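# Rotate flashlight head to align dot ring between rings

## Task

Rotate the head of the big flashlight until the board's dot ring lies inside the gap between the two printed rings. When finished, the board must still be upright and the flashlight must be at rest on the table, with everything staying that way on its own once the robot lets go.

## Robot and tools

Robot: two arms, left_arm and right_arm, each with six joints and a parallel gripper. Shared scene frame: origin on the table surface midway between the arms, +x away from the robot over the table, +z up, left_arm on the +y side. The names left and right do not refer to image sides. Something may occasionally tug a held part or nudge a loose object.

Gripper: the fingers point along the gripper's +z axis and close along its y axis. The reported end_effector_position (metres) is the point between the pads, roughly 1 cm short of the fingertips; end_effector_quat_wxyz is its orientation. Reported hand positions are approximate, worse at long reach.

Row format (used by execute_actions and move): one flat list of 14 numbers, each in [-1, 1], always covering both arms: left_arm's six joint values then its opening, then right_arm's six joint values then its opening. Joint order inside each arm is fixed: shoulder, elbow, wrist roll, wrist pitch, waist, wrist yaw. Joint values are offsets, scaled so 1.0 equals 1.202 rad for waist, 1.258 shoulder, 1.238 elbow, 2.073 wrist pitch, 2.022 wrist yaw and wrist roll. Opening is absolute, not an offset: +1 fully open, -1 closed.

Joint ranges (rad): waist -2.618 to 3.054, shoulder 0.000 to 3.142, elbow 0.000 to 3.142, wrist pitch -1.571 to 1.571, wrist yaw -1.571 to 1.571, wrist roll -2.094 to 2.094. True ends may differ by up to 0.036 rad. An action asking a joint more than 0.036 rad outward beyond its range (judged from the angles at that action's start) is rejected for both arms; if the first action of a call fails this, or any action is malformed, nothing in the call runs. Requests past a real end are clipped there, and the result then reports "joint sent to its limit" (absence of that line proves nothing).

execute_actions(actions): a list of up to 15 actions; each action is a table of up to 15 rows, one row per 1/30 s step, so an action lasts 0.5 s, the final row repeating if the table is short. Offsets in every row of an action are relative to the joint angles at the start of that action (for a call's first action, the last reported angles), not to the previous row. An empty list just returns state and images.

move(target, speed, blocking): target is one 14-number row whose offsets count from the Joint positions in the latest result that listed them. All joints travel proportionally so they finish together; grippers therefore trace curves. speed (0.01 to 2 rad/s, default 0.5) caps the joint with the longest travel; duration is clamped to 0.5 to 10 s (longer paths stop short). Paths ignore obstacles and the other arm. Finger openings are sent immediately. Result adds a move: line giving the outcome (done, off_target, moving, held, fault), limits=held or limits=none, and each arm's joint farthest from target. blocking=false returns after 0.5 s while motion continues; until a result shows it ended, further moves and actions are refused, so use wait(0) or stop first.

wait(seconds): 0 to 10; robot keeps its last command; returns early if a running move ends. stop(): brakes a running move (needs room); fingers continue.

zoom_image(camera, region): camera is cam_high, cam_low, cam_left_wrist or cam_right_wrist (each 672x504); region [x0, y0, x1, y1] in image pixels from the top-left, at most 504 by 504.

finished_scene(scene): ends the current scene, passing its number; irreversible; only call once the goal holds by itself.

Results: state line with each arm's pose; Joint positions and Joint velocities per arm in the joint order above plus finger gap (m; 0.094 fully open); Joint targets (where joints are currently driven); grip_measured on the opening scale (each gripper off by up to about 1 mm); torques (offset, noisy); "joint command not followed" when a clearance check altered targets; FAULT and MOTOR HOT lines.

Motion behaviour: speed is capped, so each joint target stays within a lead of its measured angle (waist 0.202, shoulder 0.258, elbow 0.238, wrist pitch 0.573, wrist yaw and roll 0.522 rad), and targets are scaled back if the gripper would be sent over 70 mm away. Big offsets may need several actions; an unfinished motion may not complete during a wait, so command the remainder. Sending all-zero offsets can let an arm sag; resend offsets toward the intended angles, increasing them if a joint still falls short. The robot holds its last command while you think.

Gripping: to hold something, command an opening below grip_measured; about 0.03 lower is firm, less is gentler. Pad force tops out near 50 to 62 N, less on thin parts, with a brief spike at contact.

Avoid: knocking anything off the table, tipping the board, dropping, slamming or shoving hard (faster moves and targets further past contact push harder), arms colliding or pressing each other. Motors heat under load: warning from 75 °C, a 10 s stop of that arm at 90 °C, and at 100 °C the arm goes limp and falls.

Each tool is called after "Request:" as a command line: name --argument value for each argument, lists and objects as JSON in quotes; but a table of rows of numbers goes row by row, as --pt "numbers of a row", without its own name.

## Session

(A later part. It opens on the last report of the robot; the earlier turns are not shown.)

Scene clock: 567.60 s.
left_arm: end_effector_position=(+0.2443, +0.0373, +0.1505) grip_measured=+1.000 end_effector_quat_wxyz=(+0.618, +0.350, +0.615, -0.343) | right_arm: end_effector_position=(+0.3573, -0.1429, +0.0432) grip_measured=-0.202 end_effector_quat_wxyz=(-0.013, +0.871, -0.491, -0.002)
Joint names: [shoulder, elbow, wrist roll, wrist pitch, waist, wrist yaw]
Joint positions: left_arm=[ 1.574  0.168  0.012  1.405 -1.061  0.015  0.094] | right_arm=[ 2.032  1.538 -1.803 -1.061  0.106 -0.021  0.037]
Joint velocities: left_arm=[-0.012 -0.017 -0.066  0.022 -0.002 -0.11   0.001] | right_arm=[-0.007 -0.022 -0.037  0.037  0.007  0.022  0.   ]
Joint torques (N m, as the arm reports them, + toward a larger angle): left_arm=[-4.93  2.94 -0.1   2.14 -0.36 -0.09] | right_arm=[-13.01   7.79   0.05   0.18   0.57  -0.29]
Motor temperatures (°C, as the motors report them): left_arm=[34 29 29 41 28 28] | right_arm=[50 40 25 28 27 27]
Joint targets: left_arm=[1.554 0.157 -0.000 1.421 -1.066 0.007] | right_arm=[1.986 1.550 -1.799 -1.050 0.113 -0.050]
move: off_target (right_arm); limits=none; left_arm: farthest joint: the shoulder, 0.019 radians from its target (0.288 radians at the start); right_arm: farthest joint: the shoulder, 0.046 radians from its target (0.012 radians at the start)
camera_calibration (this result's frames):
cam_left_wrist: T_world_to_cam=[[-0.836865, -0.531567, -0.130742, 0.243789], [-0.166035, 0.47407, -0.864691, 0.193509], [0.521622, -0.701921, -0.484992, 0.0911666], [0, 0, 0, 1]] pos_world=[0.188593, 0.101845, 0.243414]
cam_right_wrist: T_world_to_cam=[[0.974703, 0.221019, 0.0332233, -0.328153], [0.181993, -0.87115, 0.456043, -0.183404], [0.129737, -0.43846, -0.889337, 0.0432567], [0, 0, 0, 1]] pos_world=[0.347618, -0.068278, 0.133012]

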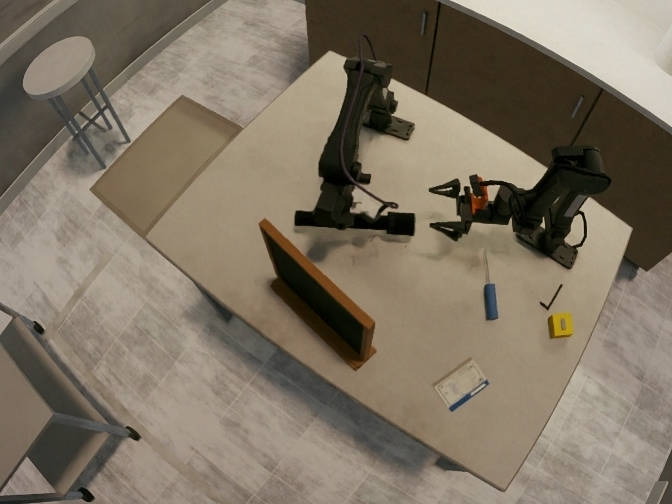

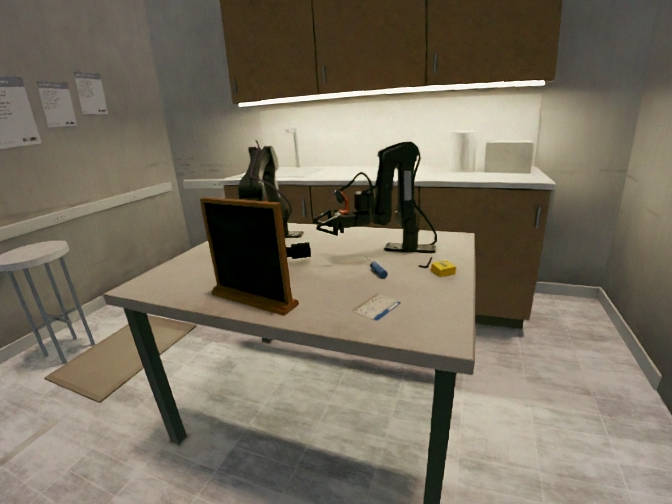

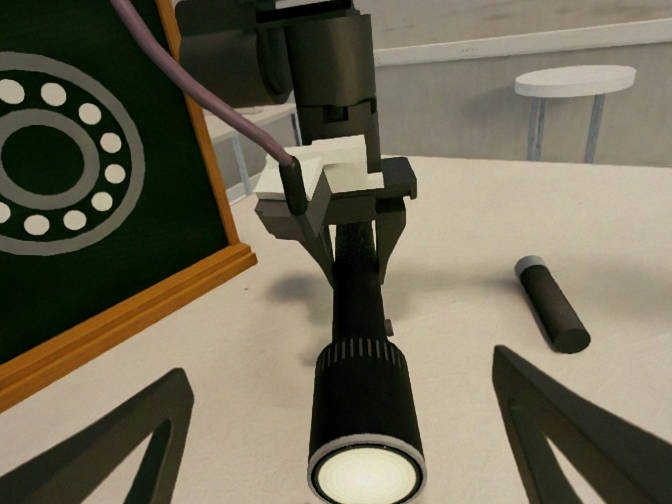

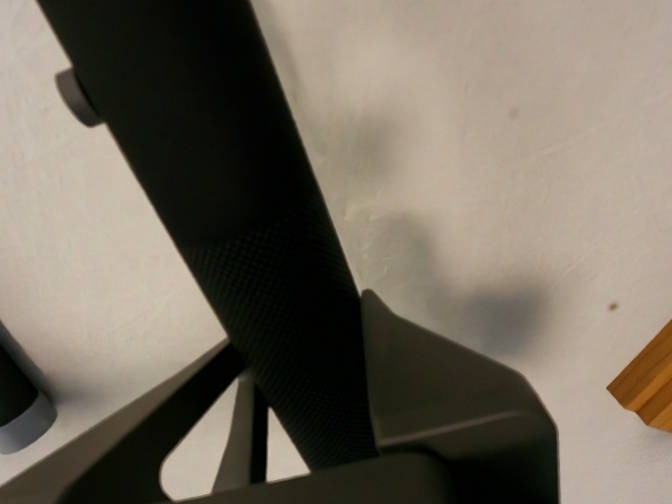

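Request:
execute_actions --actions '[[[-0.016,-0.009,0,0.008,0,0,1,-0.037,0.006,0.002,0.008,0.006,-0.015,-0.27],[-0.016,-0.009,0,0.008,0,0,1,-0.037,0.002,0.002,0.010,0.006,-0.016,-0.27],[-0.016,-0.009,0,0.008,0,0,1,-0.037,-0.003,0.002,0.013,0.006,-0.017,-0.27],[-0.016,-0.009,0,0.008,0,0,1,-0.037,-0.008,0.002,0.016,0.006,-0.018,-0.27],[-0.016,-0.009,0,0.008,0,0,1,-0.037,-0.013,0.002,0.019,0.006,-0.019,-0.27],[-0.016,-0.009,0,0.008,0,0,1,-0.037,-0.018,0.002,0.022,0.006,-0.020,-0.27],[-0.016,-0.009,0,0.008,0,0,1,-0.037,-0.023,0.002,0.025,0.006,-0.021,-0.27],[-0.016,-0.009,0,0.008,0,0,1,-0.037,-0.028,0.002,0.028,0.006,-0.022,-0.27],[-0.016,-0.009,0,0.008,0,0,1,-0.037,-0.032,0.002,0.030,0.006,-0.023,-0.27],[-0.016,-0.009,0,0.008,0,0,1,-0.037,-0.036,0.002,0.033,0.006,-0.024,-0.27],[-0.016,-0.009,0,0.008,0,0,1,-0.037,-0.040,0.002,0.035,0.006,-0.024,-0.27],[-0.016,-0.009,0,0.008,0,0,1,-0.037,-0.043,0.002,0.037,0.006,-0.024,-0.27],[-0.016,-0.009,0,0.008,0,0,1,-0.037,-0.046,0.002,0.039,0.006,-0.024,-0.27],[-0.016,-0.009,0,0.008,0,0,1,-0.037,-0.048,0.002,0.040,0.006,-0.024,-0.27],[-0.016,-0.009,0,0.008,0,0,1,-0.037,-0.050,0.002,0.041,0.006,-0.024,-0.27]]]'

Request:
wait --seconds 0.4

Request:
zoom_image --camera "cam_low" --region '[250, 210, 370, 290]'

Request:
zoom_image --camera "cam_left_wrist" --region '[250, 200, 470, 400]'

Scene clock: 583.83 s.
left_arm: end_effector_position=(+0.2443, +0.0373, +0.1506) grip_measured=+1.000 end_effector_quat_wxyz=(+0.618, +0.350, +0.615, -0.343) | right_arm: end_effector_position=(+0.3492, -0.1426, +0.0269) grip_measured=-0.202 end_effector_quat_wxyz=(-0.014, +0.871, -0.491, -0.012)
Joint names: [shoulder, elbow, wrist roll, wrist pitch, waist, wrist yaw]
Joint positions: left_arm=[ 1.574  0.168  0.011  1.405 -1.061  0.015  0.094] | right_arm=[ 2.032  1.47  -1.803 -1.004  0.106 -0.037  0.037]
Joint velocities: left_arm=[-0.007 -0.012  0.007 -0.037  0.002  0.007 -0.001] | right_arm=[ 0.002 -0.105  0.022  0.066  0.017  0.051 -0.   ]
Joint torques (N m, as the arm reports them, + toward a larger angle): left_arm=[-4.97  2.92 -0.02  2.14  0.01 -0.02] | right_arm=[-12.95   7.39   0.04   0.18   0.6   -0.33]
Motor temperatures (°C, as the motors report them): left_arm=[33 29 29 42 28 28] | right_arm=[50 39 25 28 27 27]
Joint targets: left_arm=[1.554 0.157 0.011 1.421 -1.061 0.015] | right_arm=[1.986 1.475 -1.799 -0.975 0.113 -0.070]
camera_calibration (this result's frames):
cam_left_wrist: T_world_to_cam=[[-0.836923, -0.531662, -0.129984, 0.243705], [-0.166423, 0.473448, -0.864957, 0.19375], [0.521405, -0.70227, -0.48472, 0.0912376], [0, 0, 0, 1]] pos_world=[0.188635, 0.101912, 0.243488]
cam_right_wrist: T_world_to_cam=[[0.975084, 0.220857, 0.0207944, -0.319627], [0.189074, -0.876452, 0.442812, -0.17704], [0.116023, -0.427847, -0.896373, 0.0365016], [0, 0, 0, 1]] pos_world=[0.340902, -0.0689583, 0.117761]

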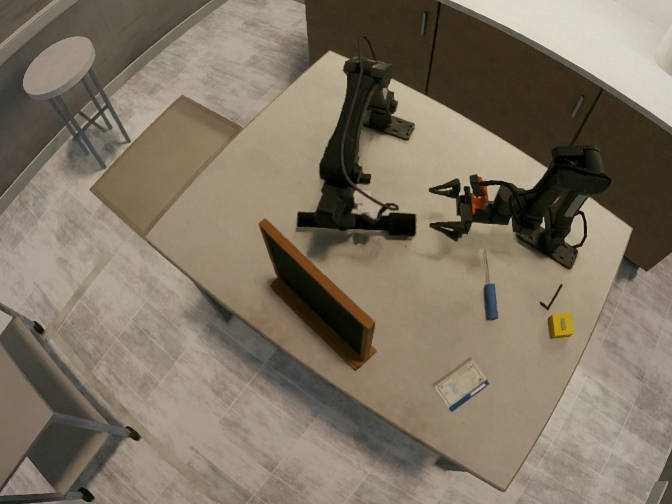

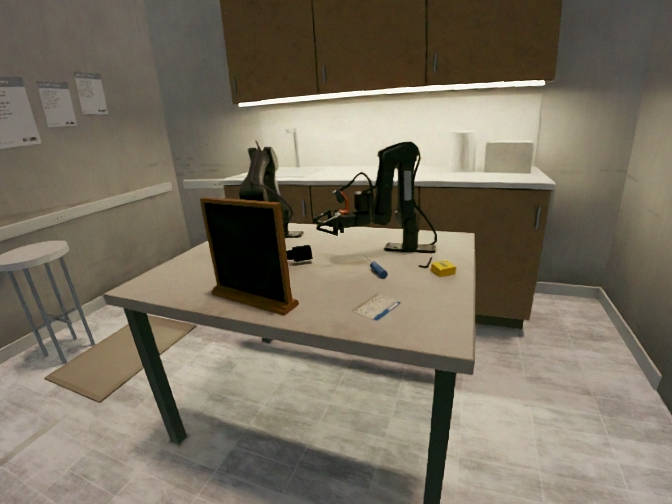

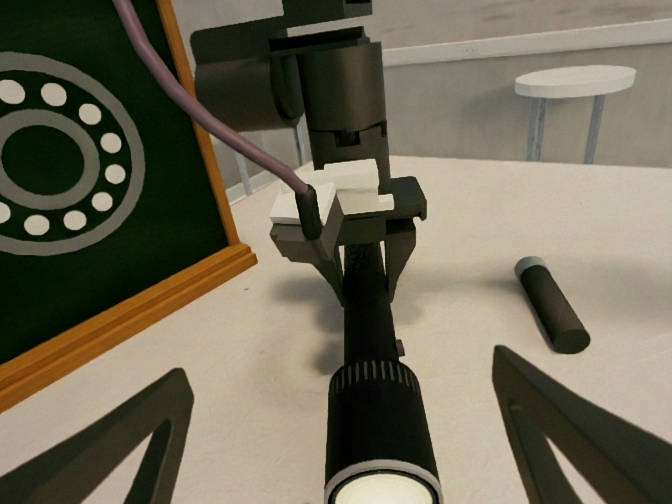

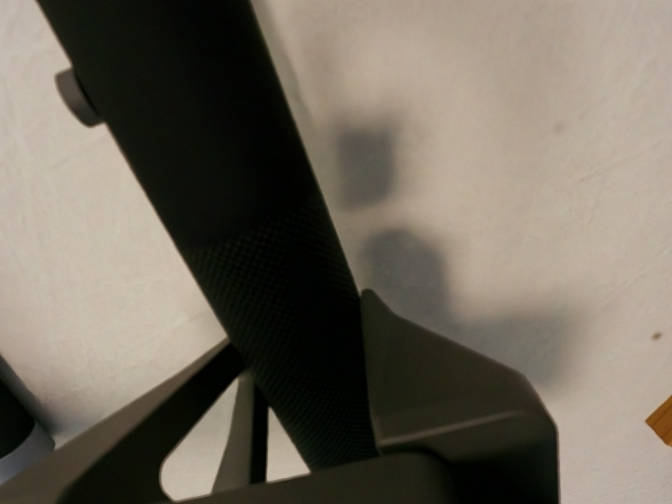

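Scene clock: 584.23 s.
left_arm: end_effector_position=(+0.2443, +0.0373, +0.1506) grip_measured=+1.000 end_effector_quat_wxyz=(+0.618, +0.350, +0.615, -0.343) | right_arm: end_effector_position=(+0.3520, -0.1414, +0.0260) grip_measured=-0.202 end_effector_quat_wxyz=(-0.020, +0.871, -0.491, -0.008)
Joint names: [shoulder, elbow, wrist roll, wrist pitch, waist, wrist yaw]
Joint positions: left_arm=[ 1.574  0.168  0.011  1.405 -1.061  0.015  0.094] | right_arm=[ 2.032  1.466 -1.803 -0.987  0.106 -0.038  0.037]
Joint velocities: left_arm=[-0.007  0.002 -0.007 -0.007 -0.002 -0.051  0.002] | right_arm=[-0.002  0.007 -0.007  0.007  0.007  0.022  0.001]
Joint torques (N m, as the arm reports them, + toward a larger angle): left_arm=[-4.94  2.85  0.01  2.16 -0.04 -0.02] | right_arm=[-13.08   7.24   0.08   0.16   0.66  -0.35]
Motor temperatures (°C, as the motors report them): left_arm=[33 29 29 42 28 28] | right_arm=[50 39 25 28 27 27]
Joint targets: left_arm=[1.554 0.157 0.011 1.421 -1.061 0.015] | right_arm=[1.986 1.476 -1.799 -0.976 0.113 -0.069]
wait: 0.40 s; no rest
camera_calibration (this result's frames):
cam_left_wrist: T_world_to_cam=[[-0.836923, -0.531662, -0.129984, 0.243705], [-0.166423, 0.473448, -0.864957, 0.19375], [0.521405, -0.70227, -0.48472, 0.0912376], [0, 0, 0, 1]] pos_world=[0.188635, 0.101912, 0.243488]
cam_right_wrist: T_world_to_cam=[[0.974743, 0.220728, 0.0339876, -0.322832], [0.183626, -0.878737, 0.440571, -0.174554], [0.127112, -0.423202, -0.897074, 0.0326465], [0, 0, 0, 1]] pos_world=[0.342581, -0.0683134, 0.117162]

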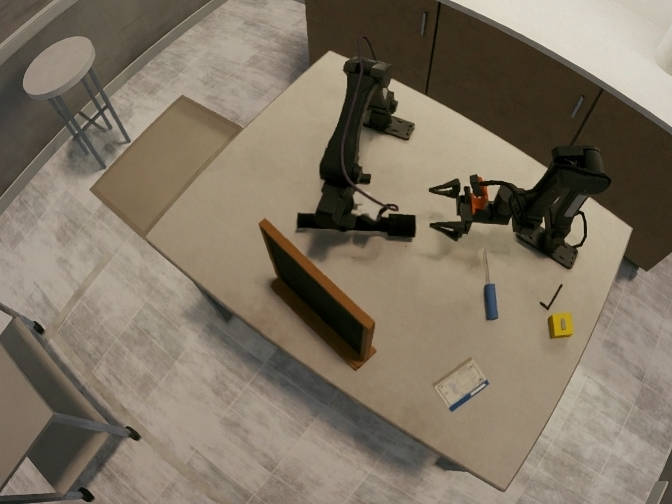

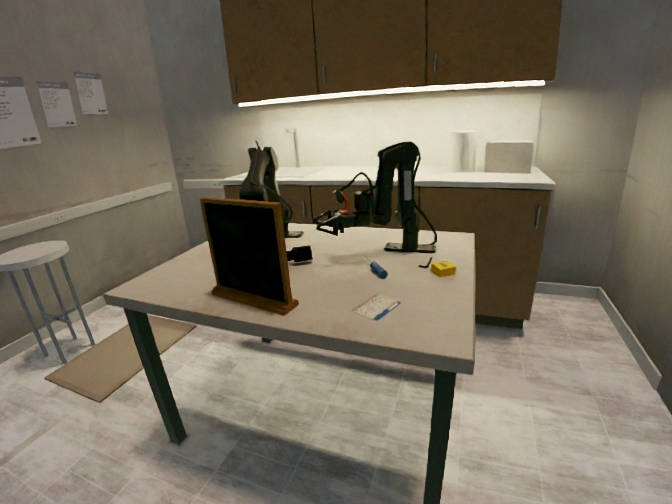

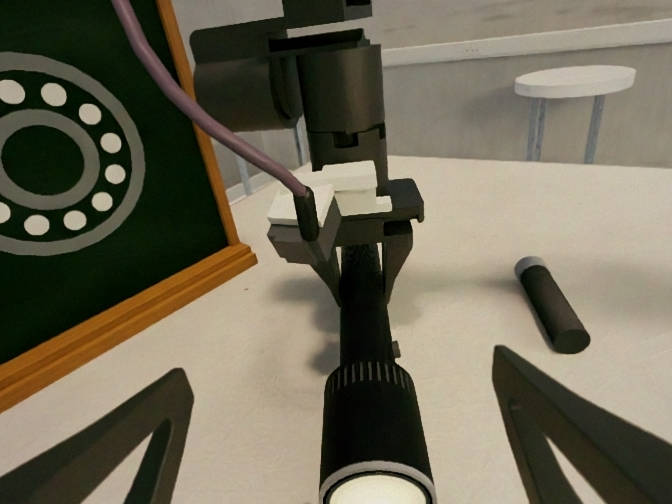

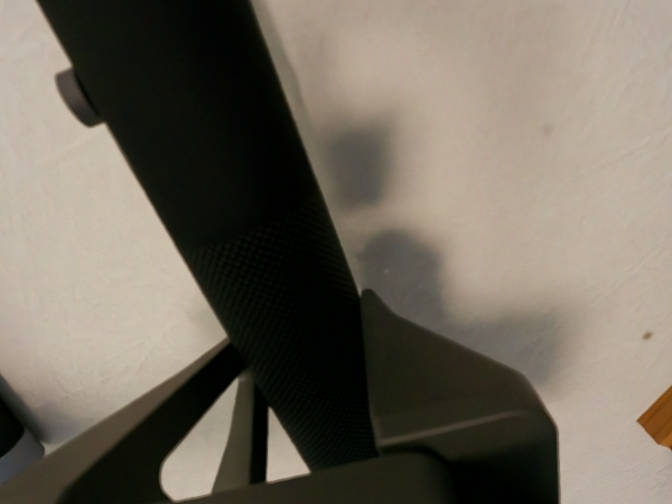

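Region (250, 210, 370, 290) of cam_low's 672x504 image, scaled by 4.200, with more detail than that image has.

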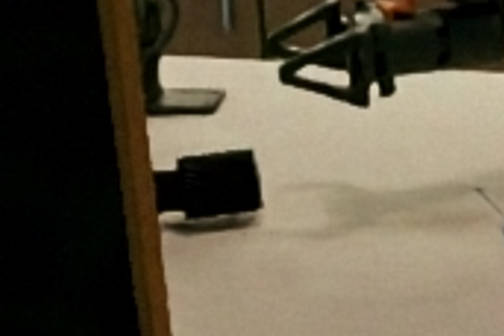

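Region (250, 200, 470, 400) of cam_left_wrist's 672x504 image, scaled by 2.291, with more detail than that image has; it fills the top 458 rows of this view, and the rest is white.

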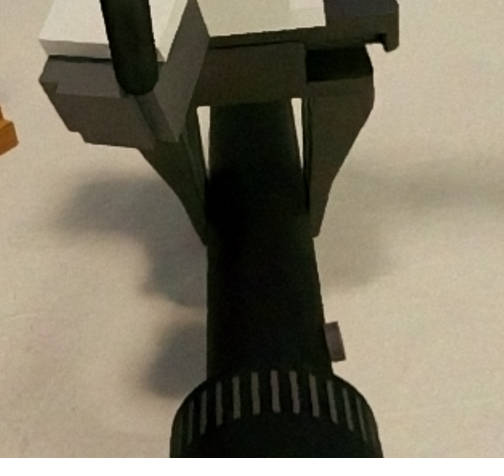

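Request:
execute_actions --actions '[[[-0.016,-0.009,0,0.008,0,0,1,-0.037,0.006,0.002,0.008,0.006,-0.015,-0.27],[-0.016,-0.009,0,0.008,0,0,1,-0.037,0.004,0.002,0.010,0.006,-0.015,-0.27],[-0.016,-0.009,0,0.008,0,0,1,-0.037,0.002,0.002,0.012,0.006,-0.015,-0.27],[-0.016,-0.009,0,0.008,0,0,1,-0.037,0,0.002,0.014,0.006,-0.015,-0.27],[-0.016,-0.009,0,0.008,0,0,1,-0.037,-0.002,0.002,0.015,0.006,-0.015,-0.27],[-0.016,-0.009,0,0.008,0,0,1,-0.037,-0.004,0.002,0.016,0.006,-0.015,-0.27],[-0.016,-0.009,0,0.008,0,0,1,-0.037,-0.006,0.002,0.017,0.006,-0.015,-0.27],[-0.016,-0.009,0,0.008,0,0,1,-0.037,-0.008,0.002,0.018,0.006,-0.015,-0.27],[-0.016,-0.009,0,0.008,0,0,1,-0.037,-0.010,0.002,0.019,0.006,-0.015,-0.27],[-0.016,-0.009,0,0.008,0,0,1,-0.037,-0.012,0.002,0.020,0.006,-0.015,-0.27],[-0.016,-0.009,0,0.008,0,0,1,-0.037,-0.014,0.002,0.021,0.006,-0.015,-0.27],[-0.016,-0.009,0,0.008,0,0,1,-0.037,-0.016,0.002,0.021,0.006,-0.015,-0.27],[-0.016,-0.009,0,0.008,0,0,1,-0.037,-0.017,0.002,0.021,0.006,-0.015,-0.27],[-0.016,-0.009,0,0.008,0,0,1,-0.037,-0.018,0.002,0.021,0.006,-0.015,-0.27],[-0.016,-0.009,0,0.008,0,0,1,-0.037,-0.019,0.002,0.021,0.006,-0.015,-0.27]]]'

Request:
wait --seconds 0.3

Request:
zoom_image --camera "cam_low" --region '[250, 210, 370, 290]'

Request:
zoom_image --camera "cam_high" --region '[280, 180, 440, 280]'

Scene clock: 603.13 s.
left_arm: end_effector_position=(+0.2443, +0.0373, +0.1508) grip_measured=+1.000 end_effector_quat_wxyz=(+0.618, +0.350, +0.615, -0.343) | right_arm: end_effector_position=(+0.3494, -0.1415, +0.0194) grip_measured=-0.202 end_effector_quat_wxyz=(-0.021, +0.871, -0.491, -0.009)
Joint names: [shoulder, elbow, wrist roll, wrist pitch, waist, wrist yaw]
Joint positions: left_arm=[ 1.574  0.168  0.011  1.406 -1.061  0.015  0.094] | right_arm=[ 2.032  1.438 -1.802 -0.959  0.106 -0.042  0.037]
Joint velocities: left_arm=[ 0.007 -0.002 -0.037  0.007 -0.007  0.081  0.   ] | right_arm=[-0.002 -0.022 -0.037  0.066  0.012  0.007 -0.001]
Joint torques (N m, as the arm reports them, + toward a larger angle): left_arm=[-5.08  2.95 -0.02  2.16  0.02 -0.04] | right_arm=[-13.09   6.94   0.04   0.22   0.56  -0.25]
Motor temperatures (°C, as the motors report them): left_arm=[33 29 29 42 28 28] | right_arm=[51 38 25 28 27 27]
Joint targets: left_arm=[1.554 0.157 0.011 1.422 -1.061 0.015] | right_arm=[1.986 1.443 -1.799 -0.943 0.113 -0.069]
camera_calibration (this result's frames):
cam_left_wrist: T_world_to_cam=[[-0.83687, -0.531745, -0.129981, 0.243719], [-0.166071, 0.472889, -0.86533, 0.193905], [0.521602, -0.702583, -0.484055, 0.0911925], [0, 0, 0, 1]] pos_world=[0.188597, 0.101971, 0.243613]
cam_right_wrist: T_world_to_cam=[[0.974949, 0.219933, 0.0332376, -0.320293], [0.183701, -0.880408, 0.43719, -0.171468], [0.125415, -0.420132, -0.898755, 0.028068], [0, 0, 0, 1]] pos_world=[0.340248, -0.068727, 0.110836]

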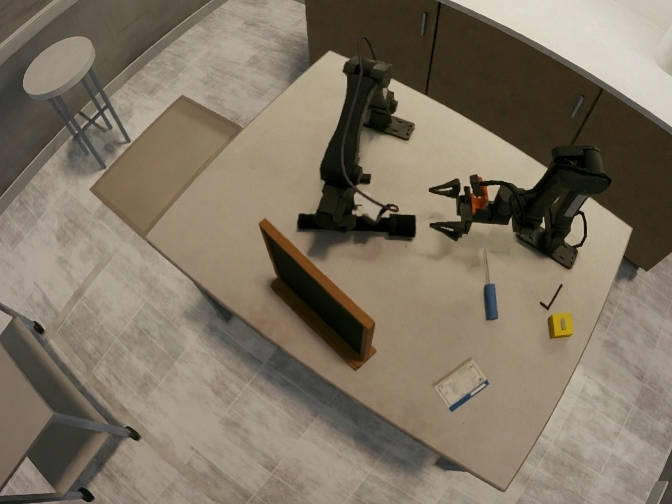

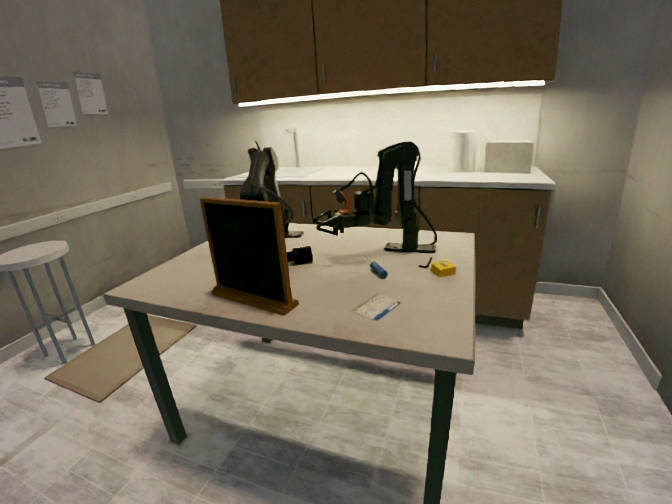

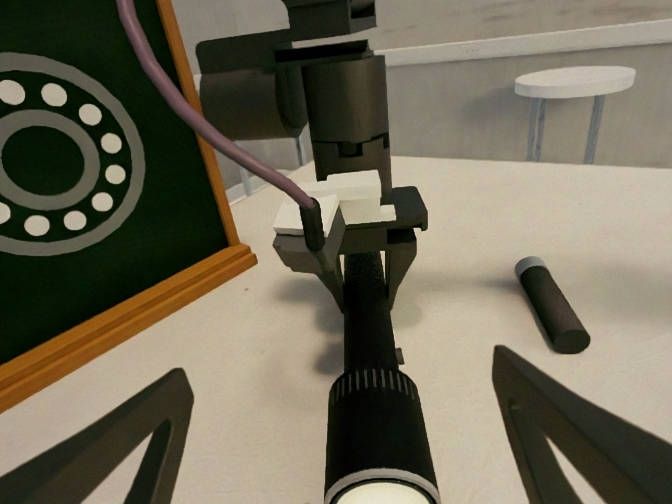

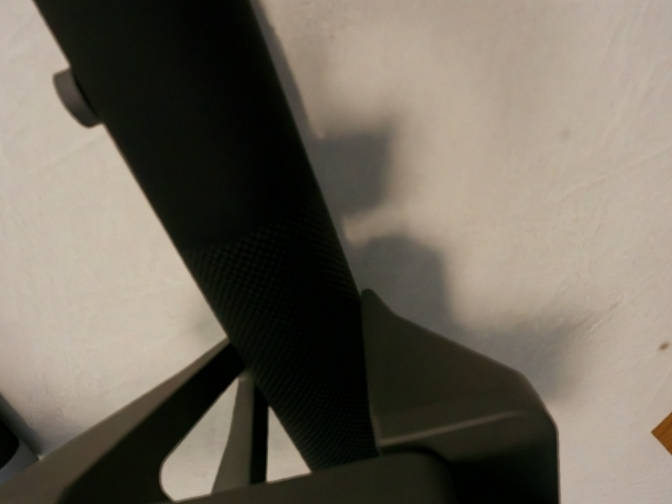

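Scene clock: 603.43 s.
left_arm: end_effector_position=(+0.2443, +0.0373, +0.1508) grip_measured=+1.000 end_effector_quat_wxyz=(+0.618, +0.350, +0.615, -0.343) | right_arm: end_effector_position=(+0.3494, -0.1414, +0.0193) grip_measured=-0.202 end_effector_quat_wxyz=(-0.021, +0.871, -0.491, -0.010)
Joint names: [shoulder, elbow, wrist roll, wrist pitch, waist, wrist yaw]
Joint positions: left_arm=[ 1.574  0.168  0.011  1.406 -1.061  0.015  0.094] | right_arm=[ 2.032  1.438 -1.802 -0.959  0.106 -0.043  0.037]
Joint velocities: left_arm=[-0.007  0.002 -0.022  0.007  0.012 -0.066 -0.   ] | right_arm=[-0.002  0.007 -0.022  0.007  0.002  0.007  0.001]
Joint torques (N m, as the arm reports them, + toward a larger angle): left_arm=[-4.99  2.98 -0.02  2.17  0.04  0.  ] | right_arm=[-12.87   6.94   0.05   0.24   0.69  -0.29]
Motor temperatures (°C, as the motors report them): left_arm=[33 29 29 42 28 28] | right_arm=[51 38 25 28 27 27]
Joint targets: left_arm=[1.554 0.157 0.011 1.422 -1.061 0.015] | right_arm=[1.986 1.443 -1.799 -0.943 0.113 -0.069]
wait: 0.30 s; at rest by 0.17 s
camera_calibration (this result's frames):
cam_left_wrist: T_world_to_cam=[[-0.83687, -0.531745, -0.129981, 0.243719], [-0.166071, 0.472889, -0.86533, 0.193905], [0.521602, -0.702583, -0.484055, 0.0911925], [0, 0, 0, 1]] pos_world=[0.188597, 0.101971, 0.243613]
cam_right_wrist: T_world_to_cam=[[0.974953, 0.219922, 0.0331696, -0.320246], [0.183815, -0.880723, 0.436507, -0.171384], [0.125211, -0.419477, -0.899089, 0.0282218], [0, 0, 0, 1]] pos_world=[0.340195, -0.0686745, 0.110807]

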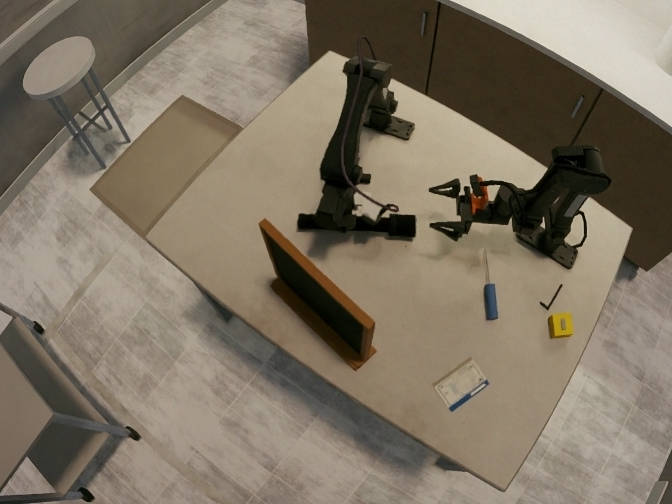

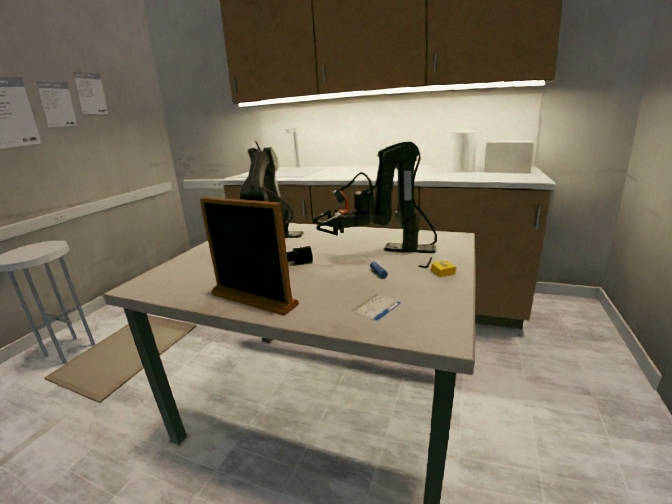

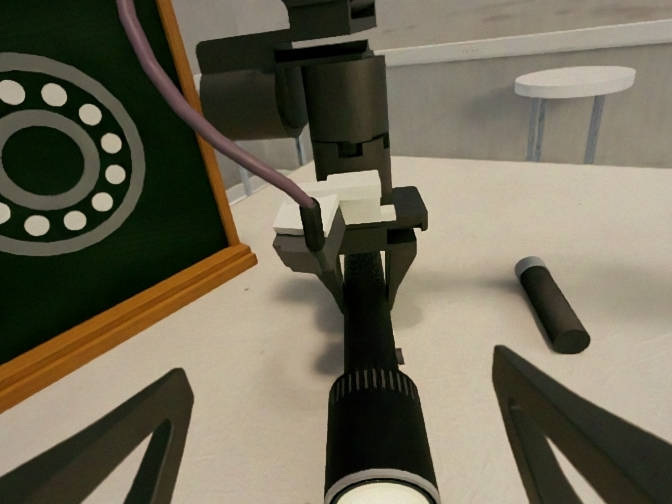

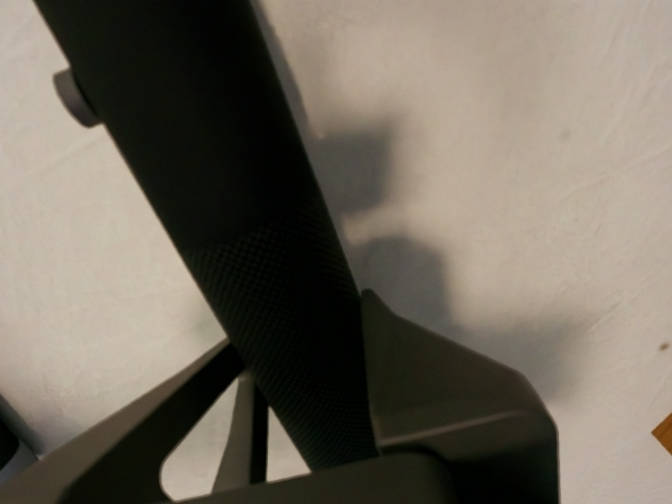

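Region (250, 210, 370, 290) of cam_low's 672x504 image, scaled by 4.200, with more detail than that image has.

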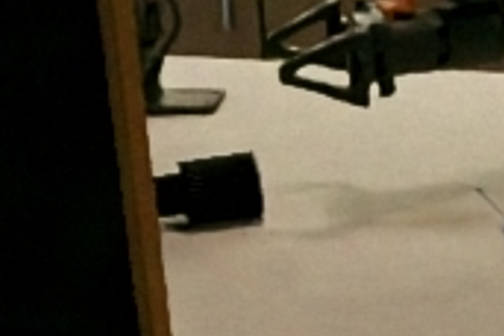

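Region (280, 180, 440, 280) of cam_high's 672x504 image, scaled by 3.150, with more detail than that image has; it fills the top 315 rows of this view, and the rest is white.

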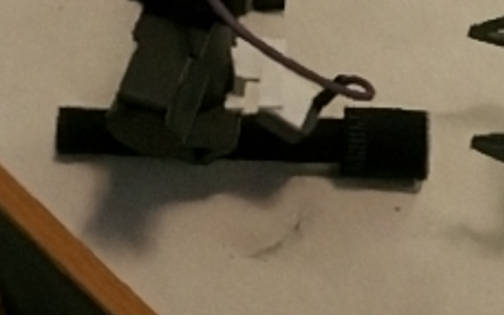

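Request:
execute_actions --actions '[[[-0.016,-0.009,0,0.008,0,0,1,-0.037,0.002,0.002,0.008,0.004,-0.013,-0.26],[-0.016,-0.009,0,0.008,0,0,1,-0.037,0,0.002,0.009,0.003,-0.013,-0.25],[-0.016,-0.009,0,0.008,0,0,1,-0.037,-0.002,0.002,0.010,0.002,-0.013,-0.24],[-0.016,-0.009,0,0.008,0,0,1,-0.037,-0.004,0.002,0.010,0.001,-0.013,-0.23],[-0.016,-0.009,0,0.008,0,0,1,-0.037,-0.006,0.002,0.010,0,-0.013,-0.225],[-0.016,-0.009,0,0.008,0,0,1,-0.037,-0.007,0.001,0.010,0,-0.013,-0.22],[-0.016,-0.009,0,0.008,0,0,1,-0.037,-0.007,0.001,0.008,0,-0.010,-0.215],[-0.016,-0.009,0,0.008,0,0,1,-0.037,-0.007,0,0.006,0,-0.007,-0.21],[-0.016,-0.009,0,0.008,0,0,1,-0.037,-0.007,0,0.004,0,-0.004,-0.205],[-0.016,-0.009,0,0.008,0,0,1,-0.037,-0.007,0,0.004,0,-0.004,-0.20],[-0.016,-0.009,0,0.008,0,0,1,-0.037,-0.005,0,0.004,0,-0.004,-0.19],[-0.016,-0.009,0,0.008,0,0,1,-0.037,-0.003,0,0.004,0,-0.004,-0.17],[-0.016,-0.009,0,0.008,0,0,1,-0.037,0,0,0.004,0,-0.004,-0.12],[-0.016,-0.009,0,0.008,0,0,1,-0.037,0,0,0.004,0,-0.004,-0.03],[-0.016,-0.009,0,0.008,0,0,1,-0.037,0,0,0.004,0,-0.004,0.1]],[[-0.016,-0.009,0,0.008,0,0,1,-0.03,0.01,0,0,0,0,0.2],[-0.016,-0.009,0,0.008,0,0,1,-0.03,0.02,0,-0.003,0,0,0.25],[-0.016,-0.009,0,0.008,0,0,1,-0.03,0.03,0,-0.008,0,0,0.3],[-0.016,-0.009,0,0.008,0,0,1,-0.03,0.045,0,-0.016,0,0,0.3],[-0.016,-0.009,0,0.008,0,0,1,-0.03,0.06,0,-0.025,0,0,0.3],[-0.016,-0.009,0,0.008,0,0,1,-0.03,0.08,0,-0.037,0,0,0.3],[-0.016,-0.009,0,0.008,0,0,1,-0.03,0.10,0,-0.049,0,0,0.3],[-0.016,-0.009,0,0.008,0,0,1,-0.03,0.12,0,-0.061,0,0,0.3],[-0.016,-0.009,0,0.008,0,0,1,-0.03,0.14,0,-0.073,0,0,0.3],[-0.016,-0.009,0,0.008,0,0,1,-0.03,0.16,0,-0.085,0,0,0.3],[-0.016,-0.009,0,0.008,0,0,1,-0.03,0.175,0,-0.094,0,0,0.3],[-0.016,-0.009,0,0.008,0,0,1,-0.03,0.19,0,-0.103,0,0,0.3],[-0.016,-0.009,0,0.008,0,0,1,-0.03,0.20,0,-0.109,0,0,0.3]]]'

Request:
wait --seconds 0.4

Request:
zoom_image --camera "cam_left_wrist" --region '[0, 30, 220, 280]'

Scene clock: 626.17 s.
left_arm: end_effector_position=(+0.2443, +0.0373, +0.1511) grip_measured=+1.000 end_effector_quat_wxyz=(+0.619, +0.349, +0.614, -0.343) | right_arm: end_effector_position=(+0.3782, -0.1323, +0.0806) grip_measured=+0.298 end_effector_quat_wxyz=(-0.053, +0.870, -0.490, +0.020)
Joint names: [shoulder, elbow, wrist roll, wrist pitch, waist, wrist yaw]
Joint positions: left_arm=[ 1.574  0.168  0.011  1.407 -1.061  0.015  0.094] | right_arm=[ 2.009  1.649 -1.802 -1.105  0.106 -0.042  0.061]
Joint velocities: left_arm=[-0.022 -0.007 -0.037 -0.022  0.007 -0.022 -0.   ] | right_arm=[-0.085  0.198  0.007 -0.3    0.012  0.051 -0.   ]
Joint torques (N m, as the arm reports them, + toward a larger angle): left_arm=[-5.06  2.86 -0.01  2.15  0.03 -0.05] | right_arm=[-10.93   8.68   0.02  -0.15  -0.02  -0.03]
Motor temperatures (°C, as the motors report them): left_arm=[33 28 29 42 28 28] | right_arm=[51 37 25 28 27 27]
Joint targets: left_arm=[1.554 0.157 0.011 1.423 -1.061 0.015] | right_arm=[1.987 1.681 -1.802 -1.180 0.106 -0.044]
camera_calibration (this result's frames):
cam_left_wrist: T_world_to_cam=[[-0.836791, -0.531871, -0.129977, 0.243741], [-0.165543, 0.472051, -0.865889, 0.194138], [0.521897, -0.703051, -0.483056, 0.0911247], [0, 0, 0, 1]] pos_world=[0.188541, 0.102061, 0.243801]
cam_right_wrist: T_world_to_cam=[[0.968573, 0.217483, 0.120696, -0.357354], [0.147098, -0.892148, 0.427123, -0.182248], [0.200571, -0.395945, -0.896102, 0.0578862], [0, 0, 0, 1]] pos_world=[0.361321, -0.0619541, 0.172846]

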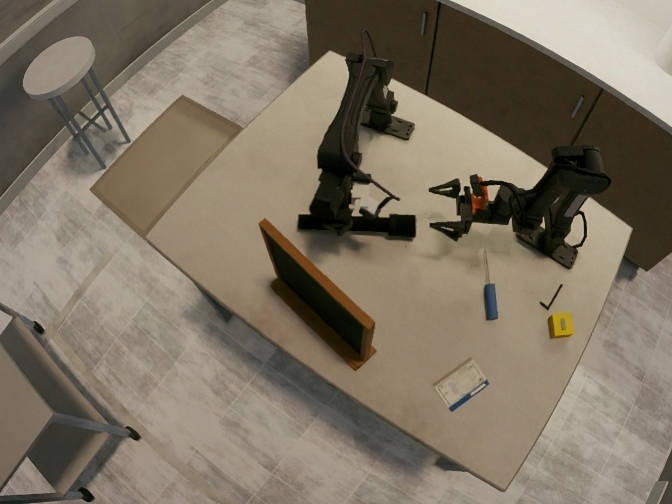

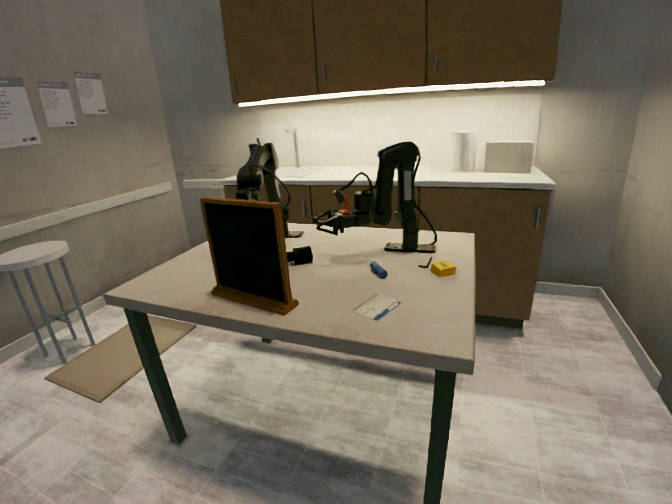

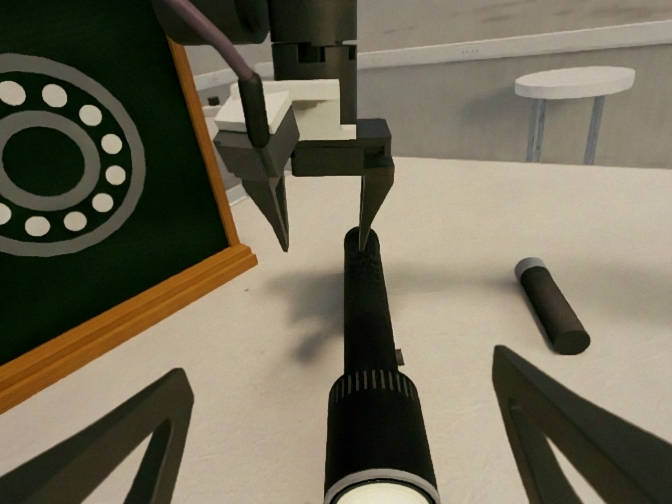

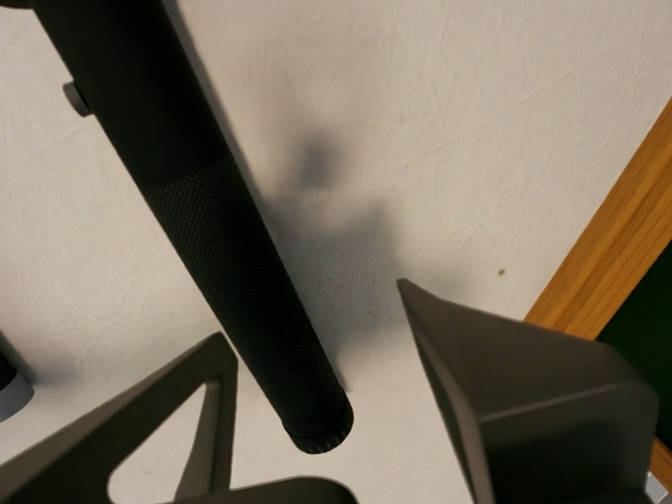

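Scene clock: 626.57 s.
left_arm: end_effector_position=(+0.2443, +0.0373, +0.1511) grip_measured=+1.000 end_effector_quat_wxyz=(+0.619, +0.349, +0.614, -0.343) | right_arm: end_effector_position=(+0.3674, -0.1358, +0.0826) grip_measured=+0.298 end_effector_quat_wxyz=(-0.037, +0.870, -0.491, +0.006)
Joint names: [shoulder, elbow, wrist roll, wrist pitch, waist, wrist yaw]
Joint positions: left_arm=[ 1.574  0.168  0.011  1.407 -1.061  0.015  0.094] | right_arm=[ 2.005  1.655 -1.802 -1.157  0.106 -0.042  0.061]
Joint velocities: left_arm=[ 0.002  0.002  0.081 -0.022  0.007  0.081 -0.   ] | right_arm=[-0.007 -0.002 -0.007 -0.022  0.022  0.051  0.   ]
Joint torques (N m, as the arm reports them, + toward a larger angle): left_arm=[-5.06  3.   -0.01  2.16  0.    0.  ] | right_arm=[-11.     9.27   0.03  -0.07   0.04   0.  ]
Motor temperatures (°C, as the motors report them): left_arm=[33 28 29 42 28 28] | right_arm=[51 37 25 28 27 27]
Joint targets: left_arm=[1.554 0.157 0.011 1.423 -1.061 0.015] | right_arm=[1.987 1.681 -1.802 -1.180 0.106 -0.044]
wait: 0.40 s; no rest
camera_calibration (this result's frames):
cam_left_wrist: T_world_to_cam=[[-0.836791, -0.531871, -0.129977, 0.243741], [-0.165543, 0.472051, -0.865889, 0.194138], [0.521897, -0.703051, -0.483056, 0.0911247], [0, 0, 0, 1]] pos_world=[0.188541, 0.102061, 0.243801]
cam_right_wrist: T_world_to_cam=[[0.972622, 0.218785, 0.0783593, -0.34423], [0.16458, -0.886524, 0.432421, -0.190694], [0.164075, -0.407685, -0.898261, 0.0724356], [0, 0, 0, 1]] pos_world=[0.354305, -0.0642112, 0.1745]

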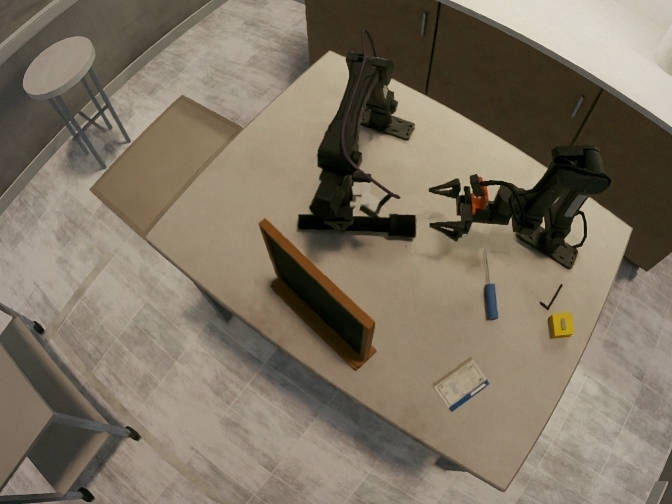

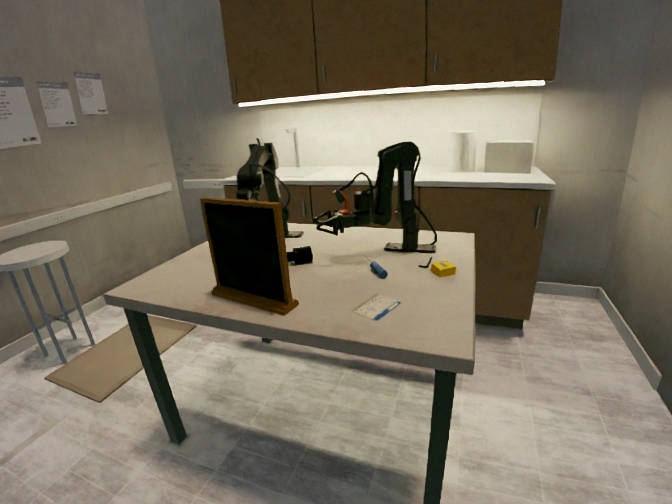

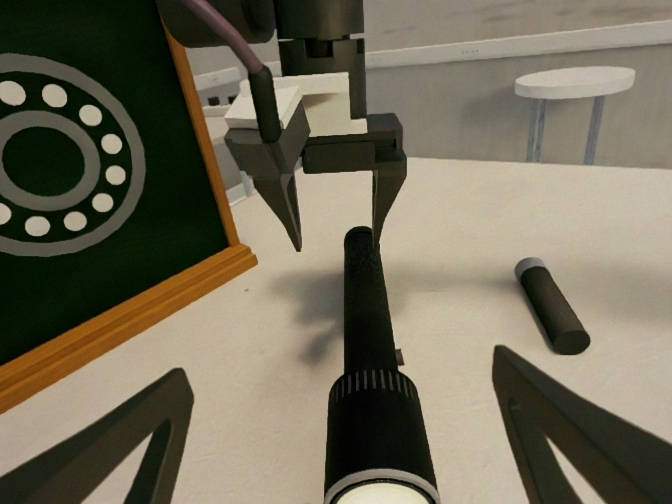

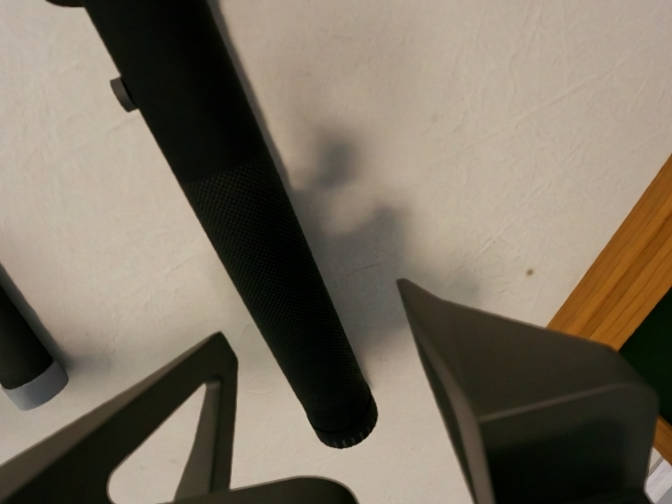

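Region (0, 30, 220, 280) of cam_left_wrist's 672x504 image, scaled by 2.016, with more detail than that image has; it fills the left 444 columns of this view, and the rest is white.

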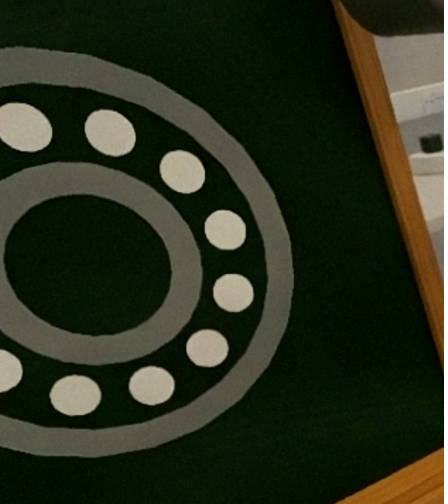

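Request:
finished_scene --scene 2

The scene is finished: the task was done.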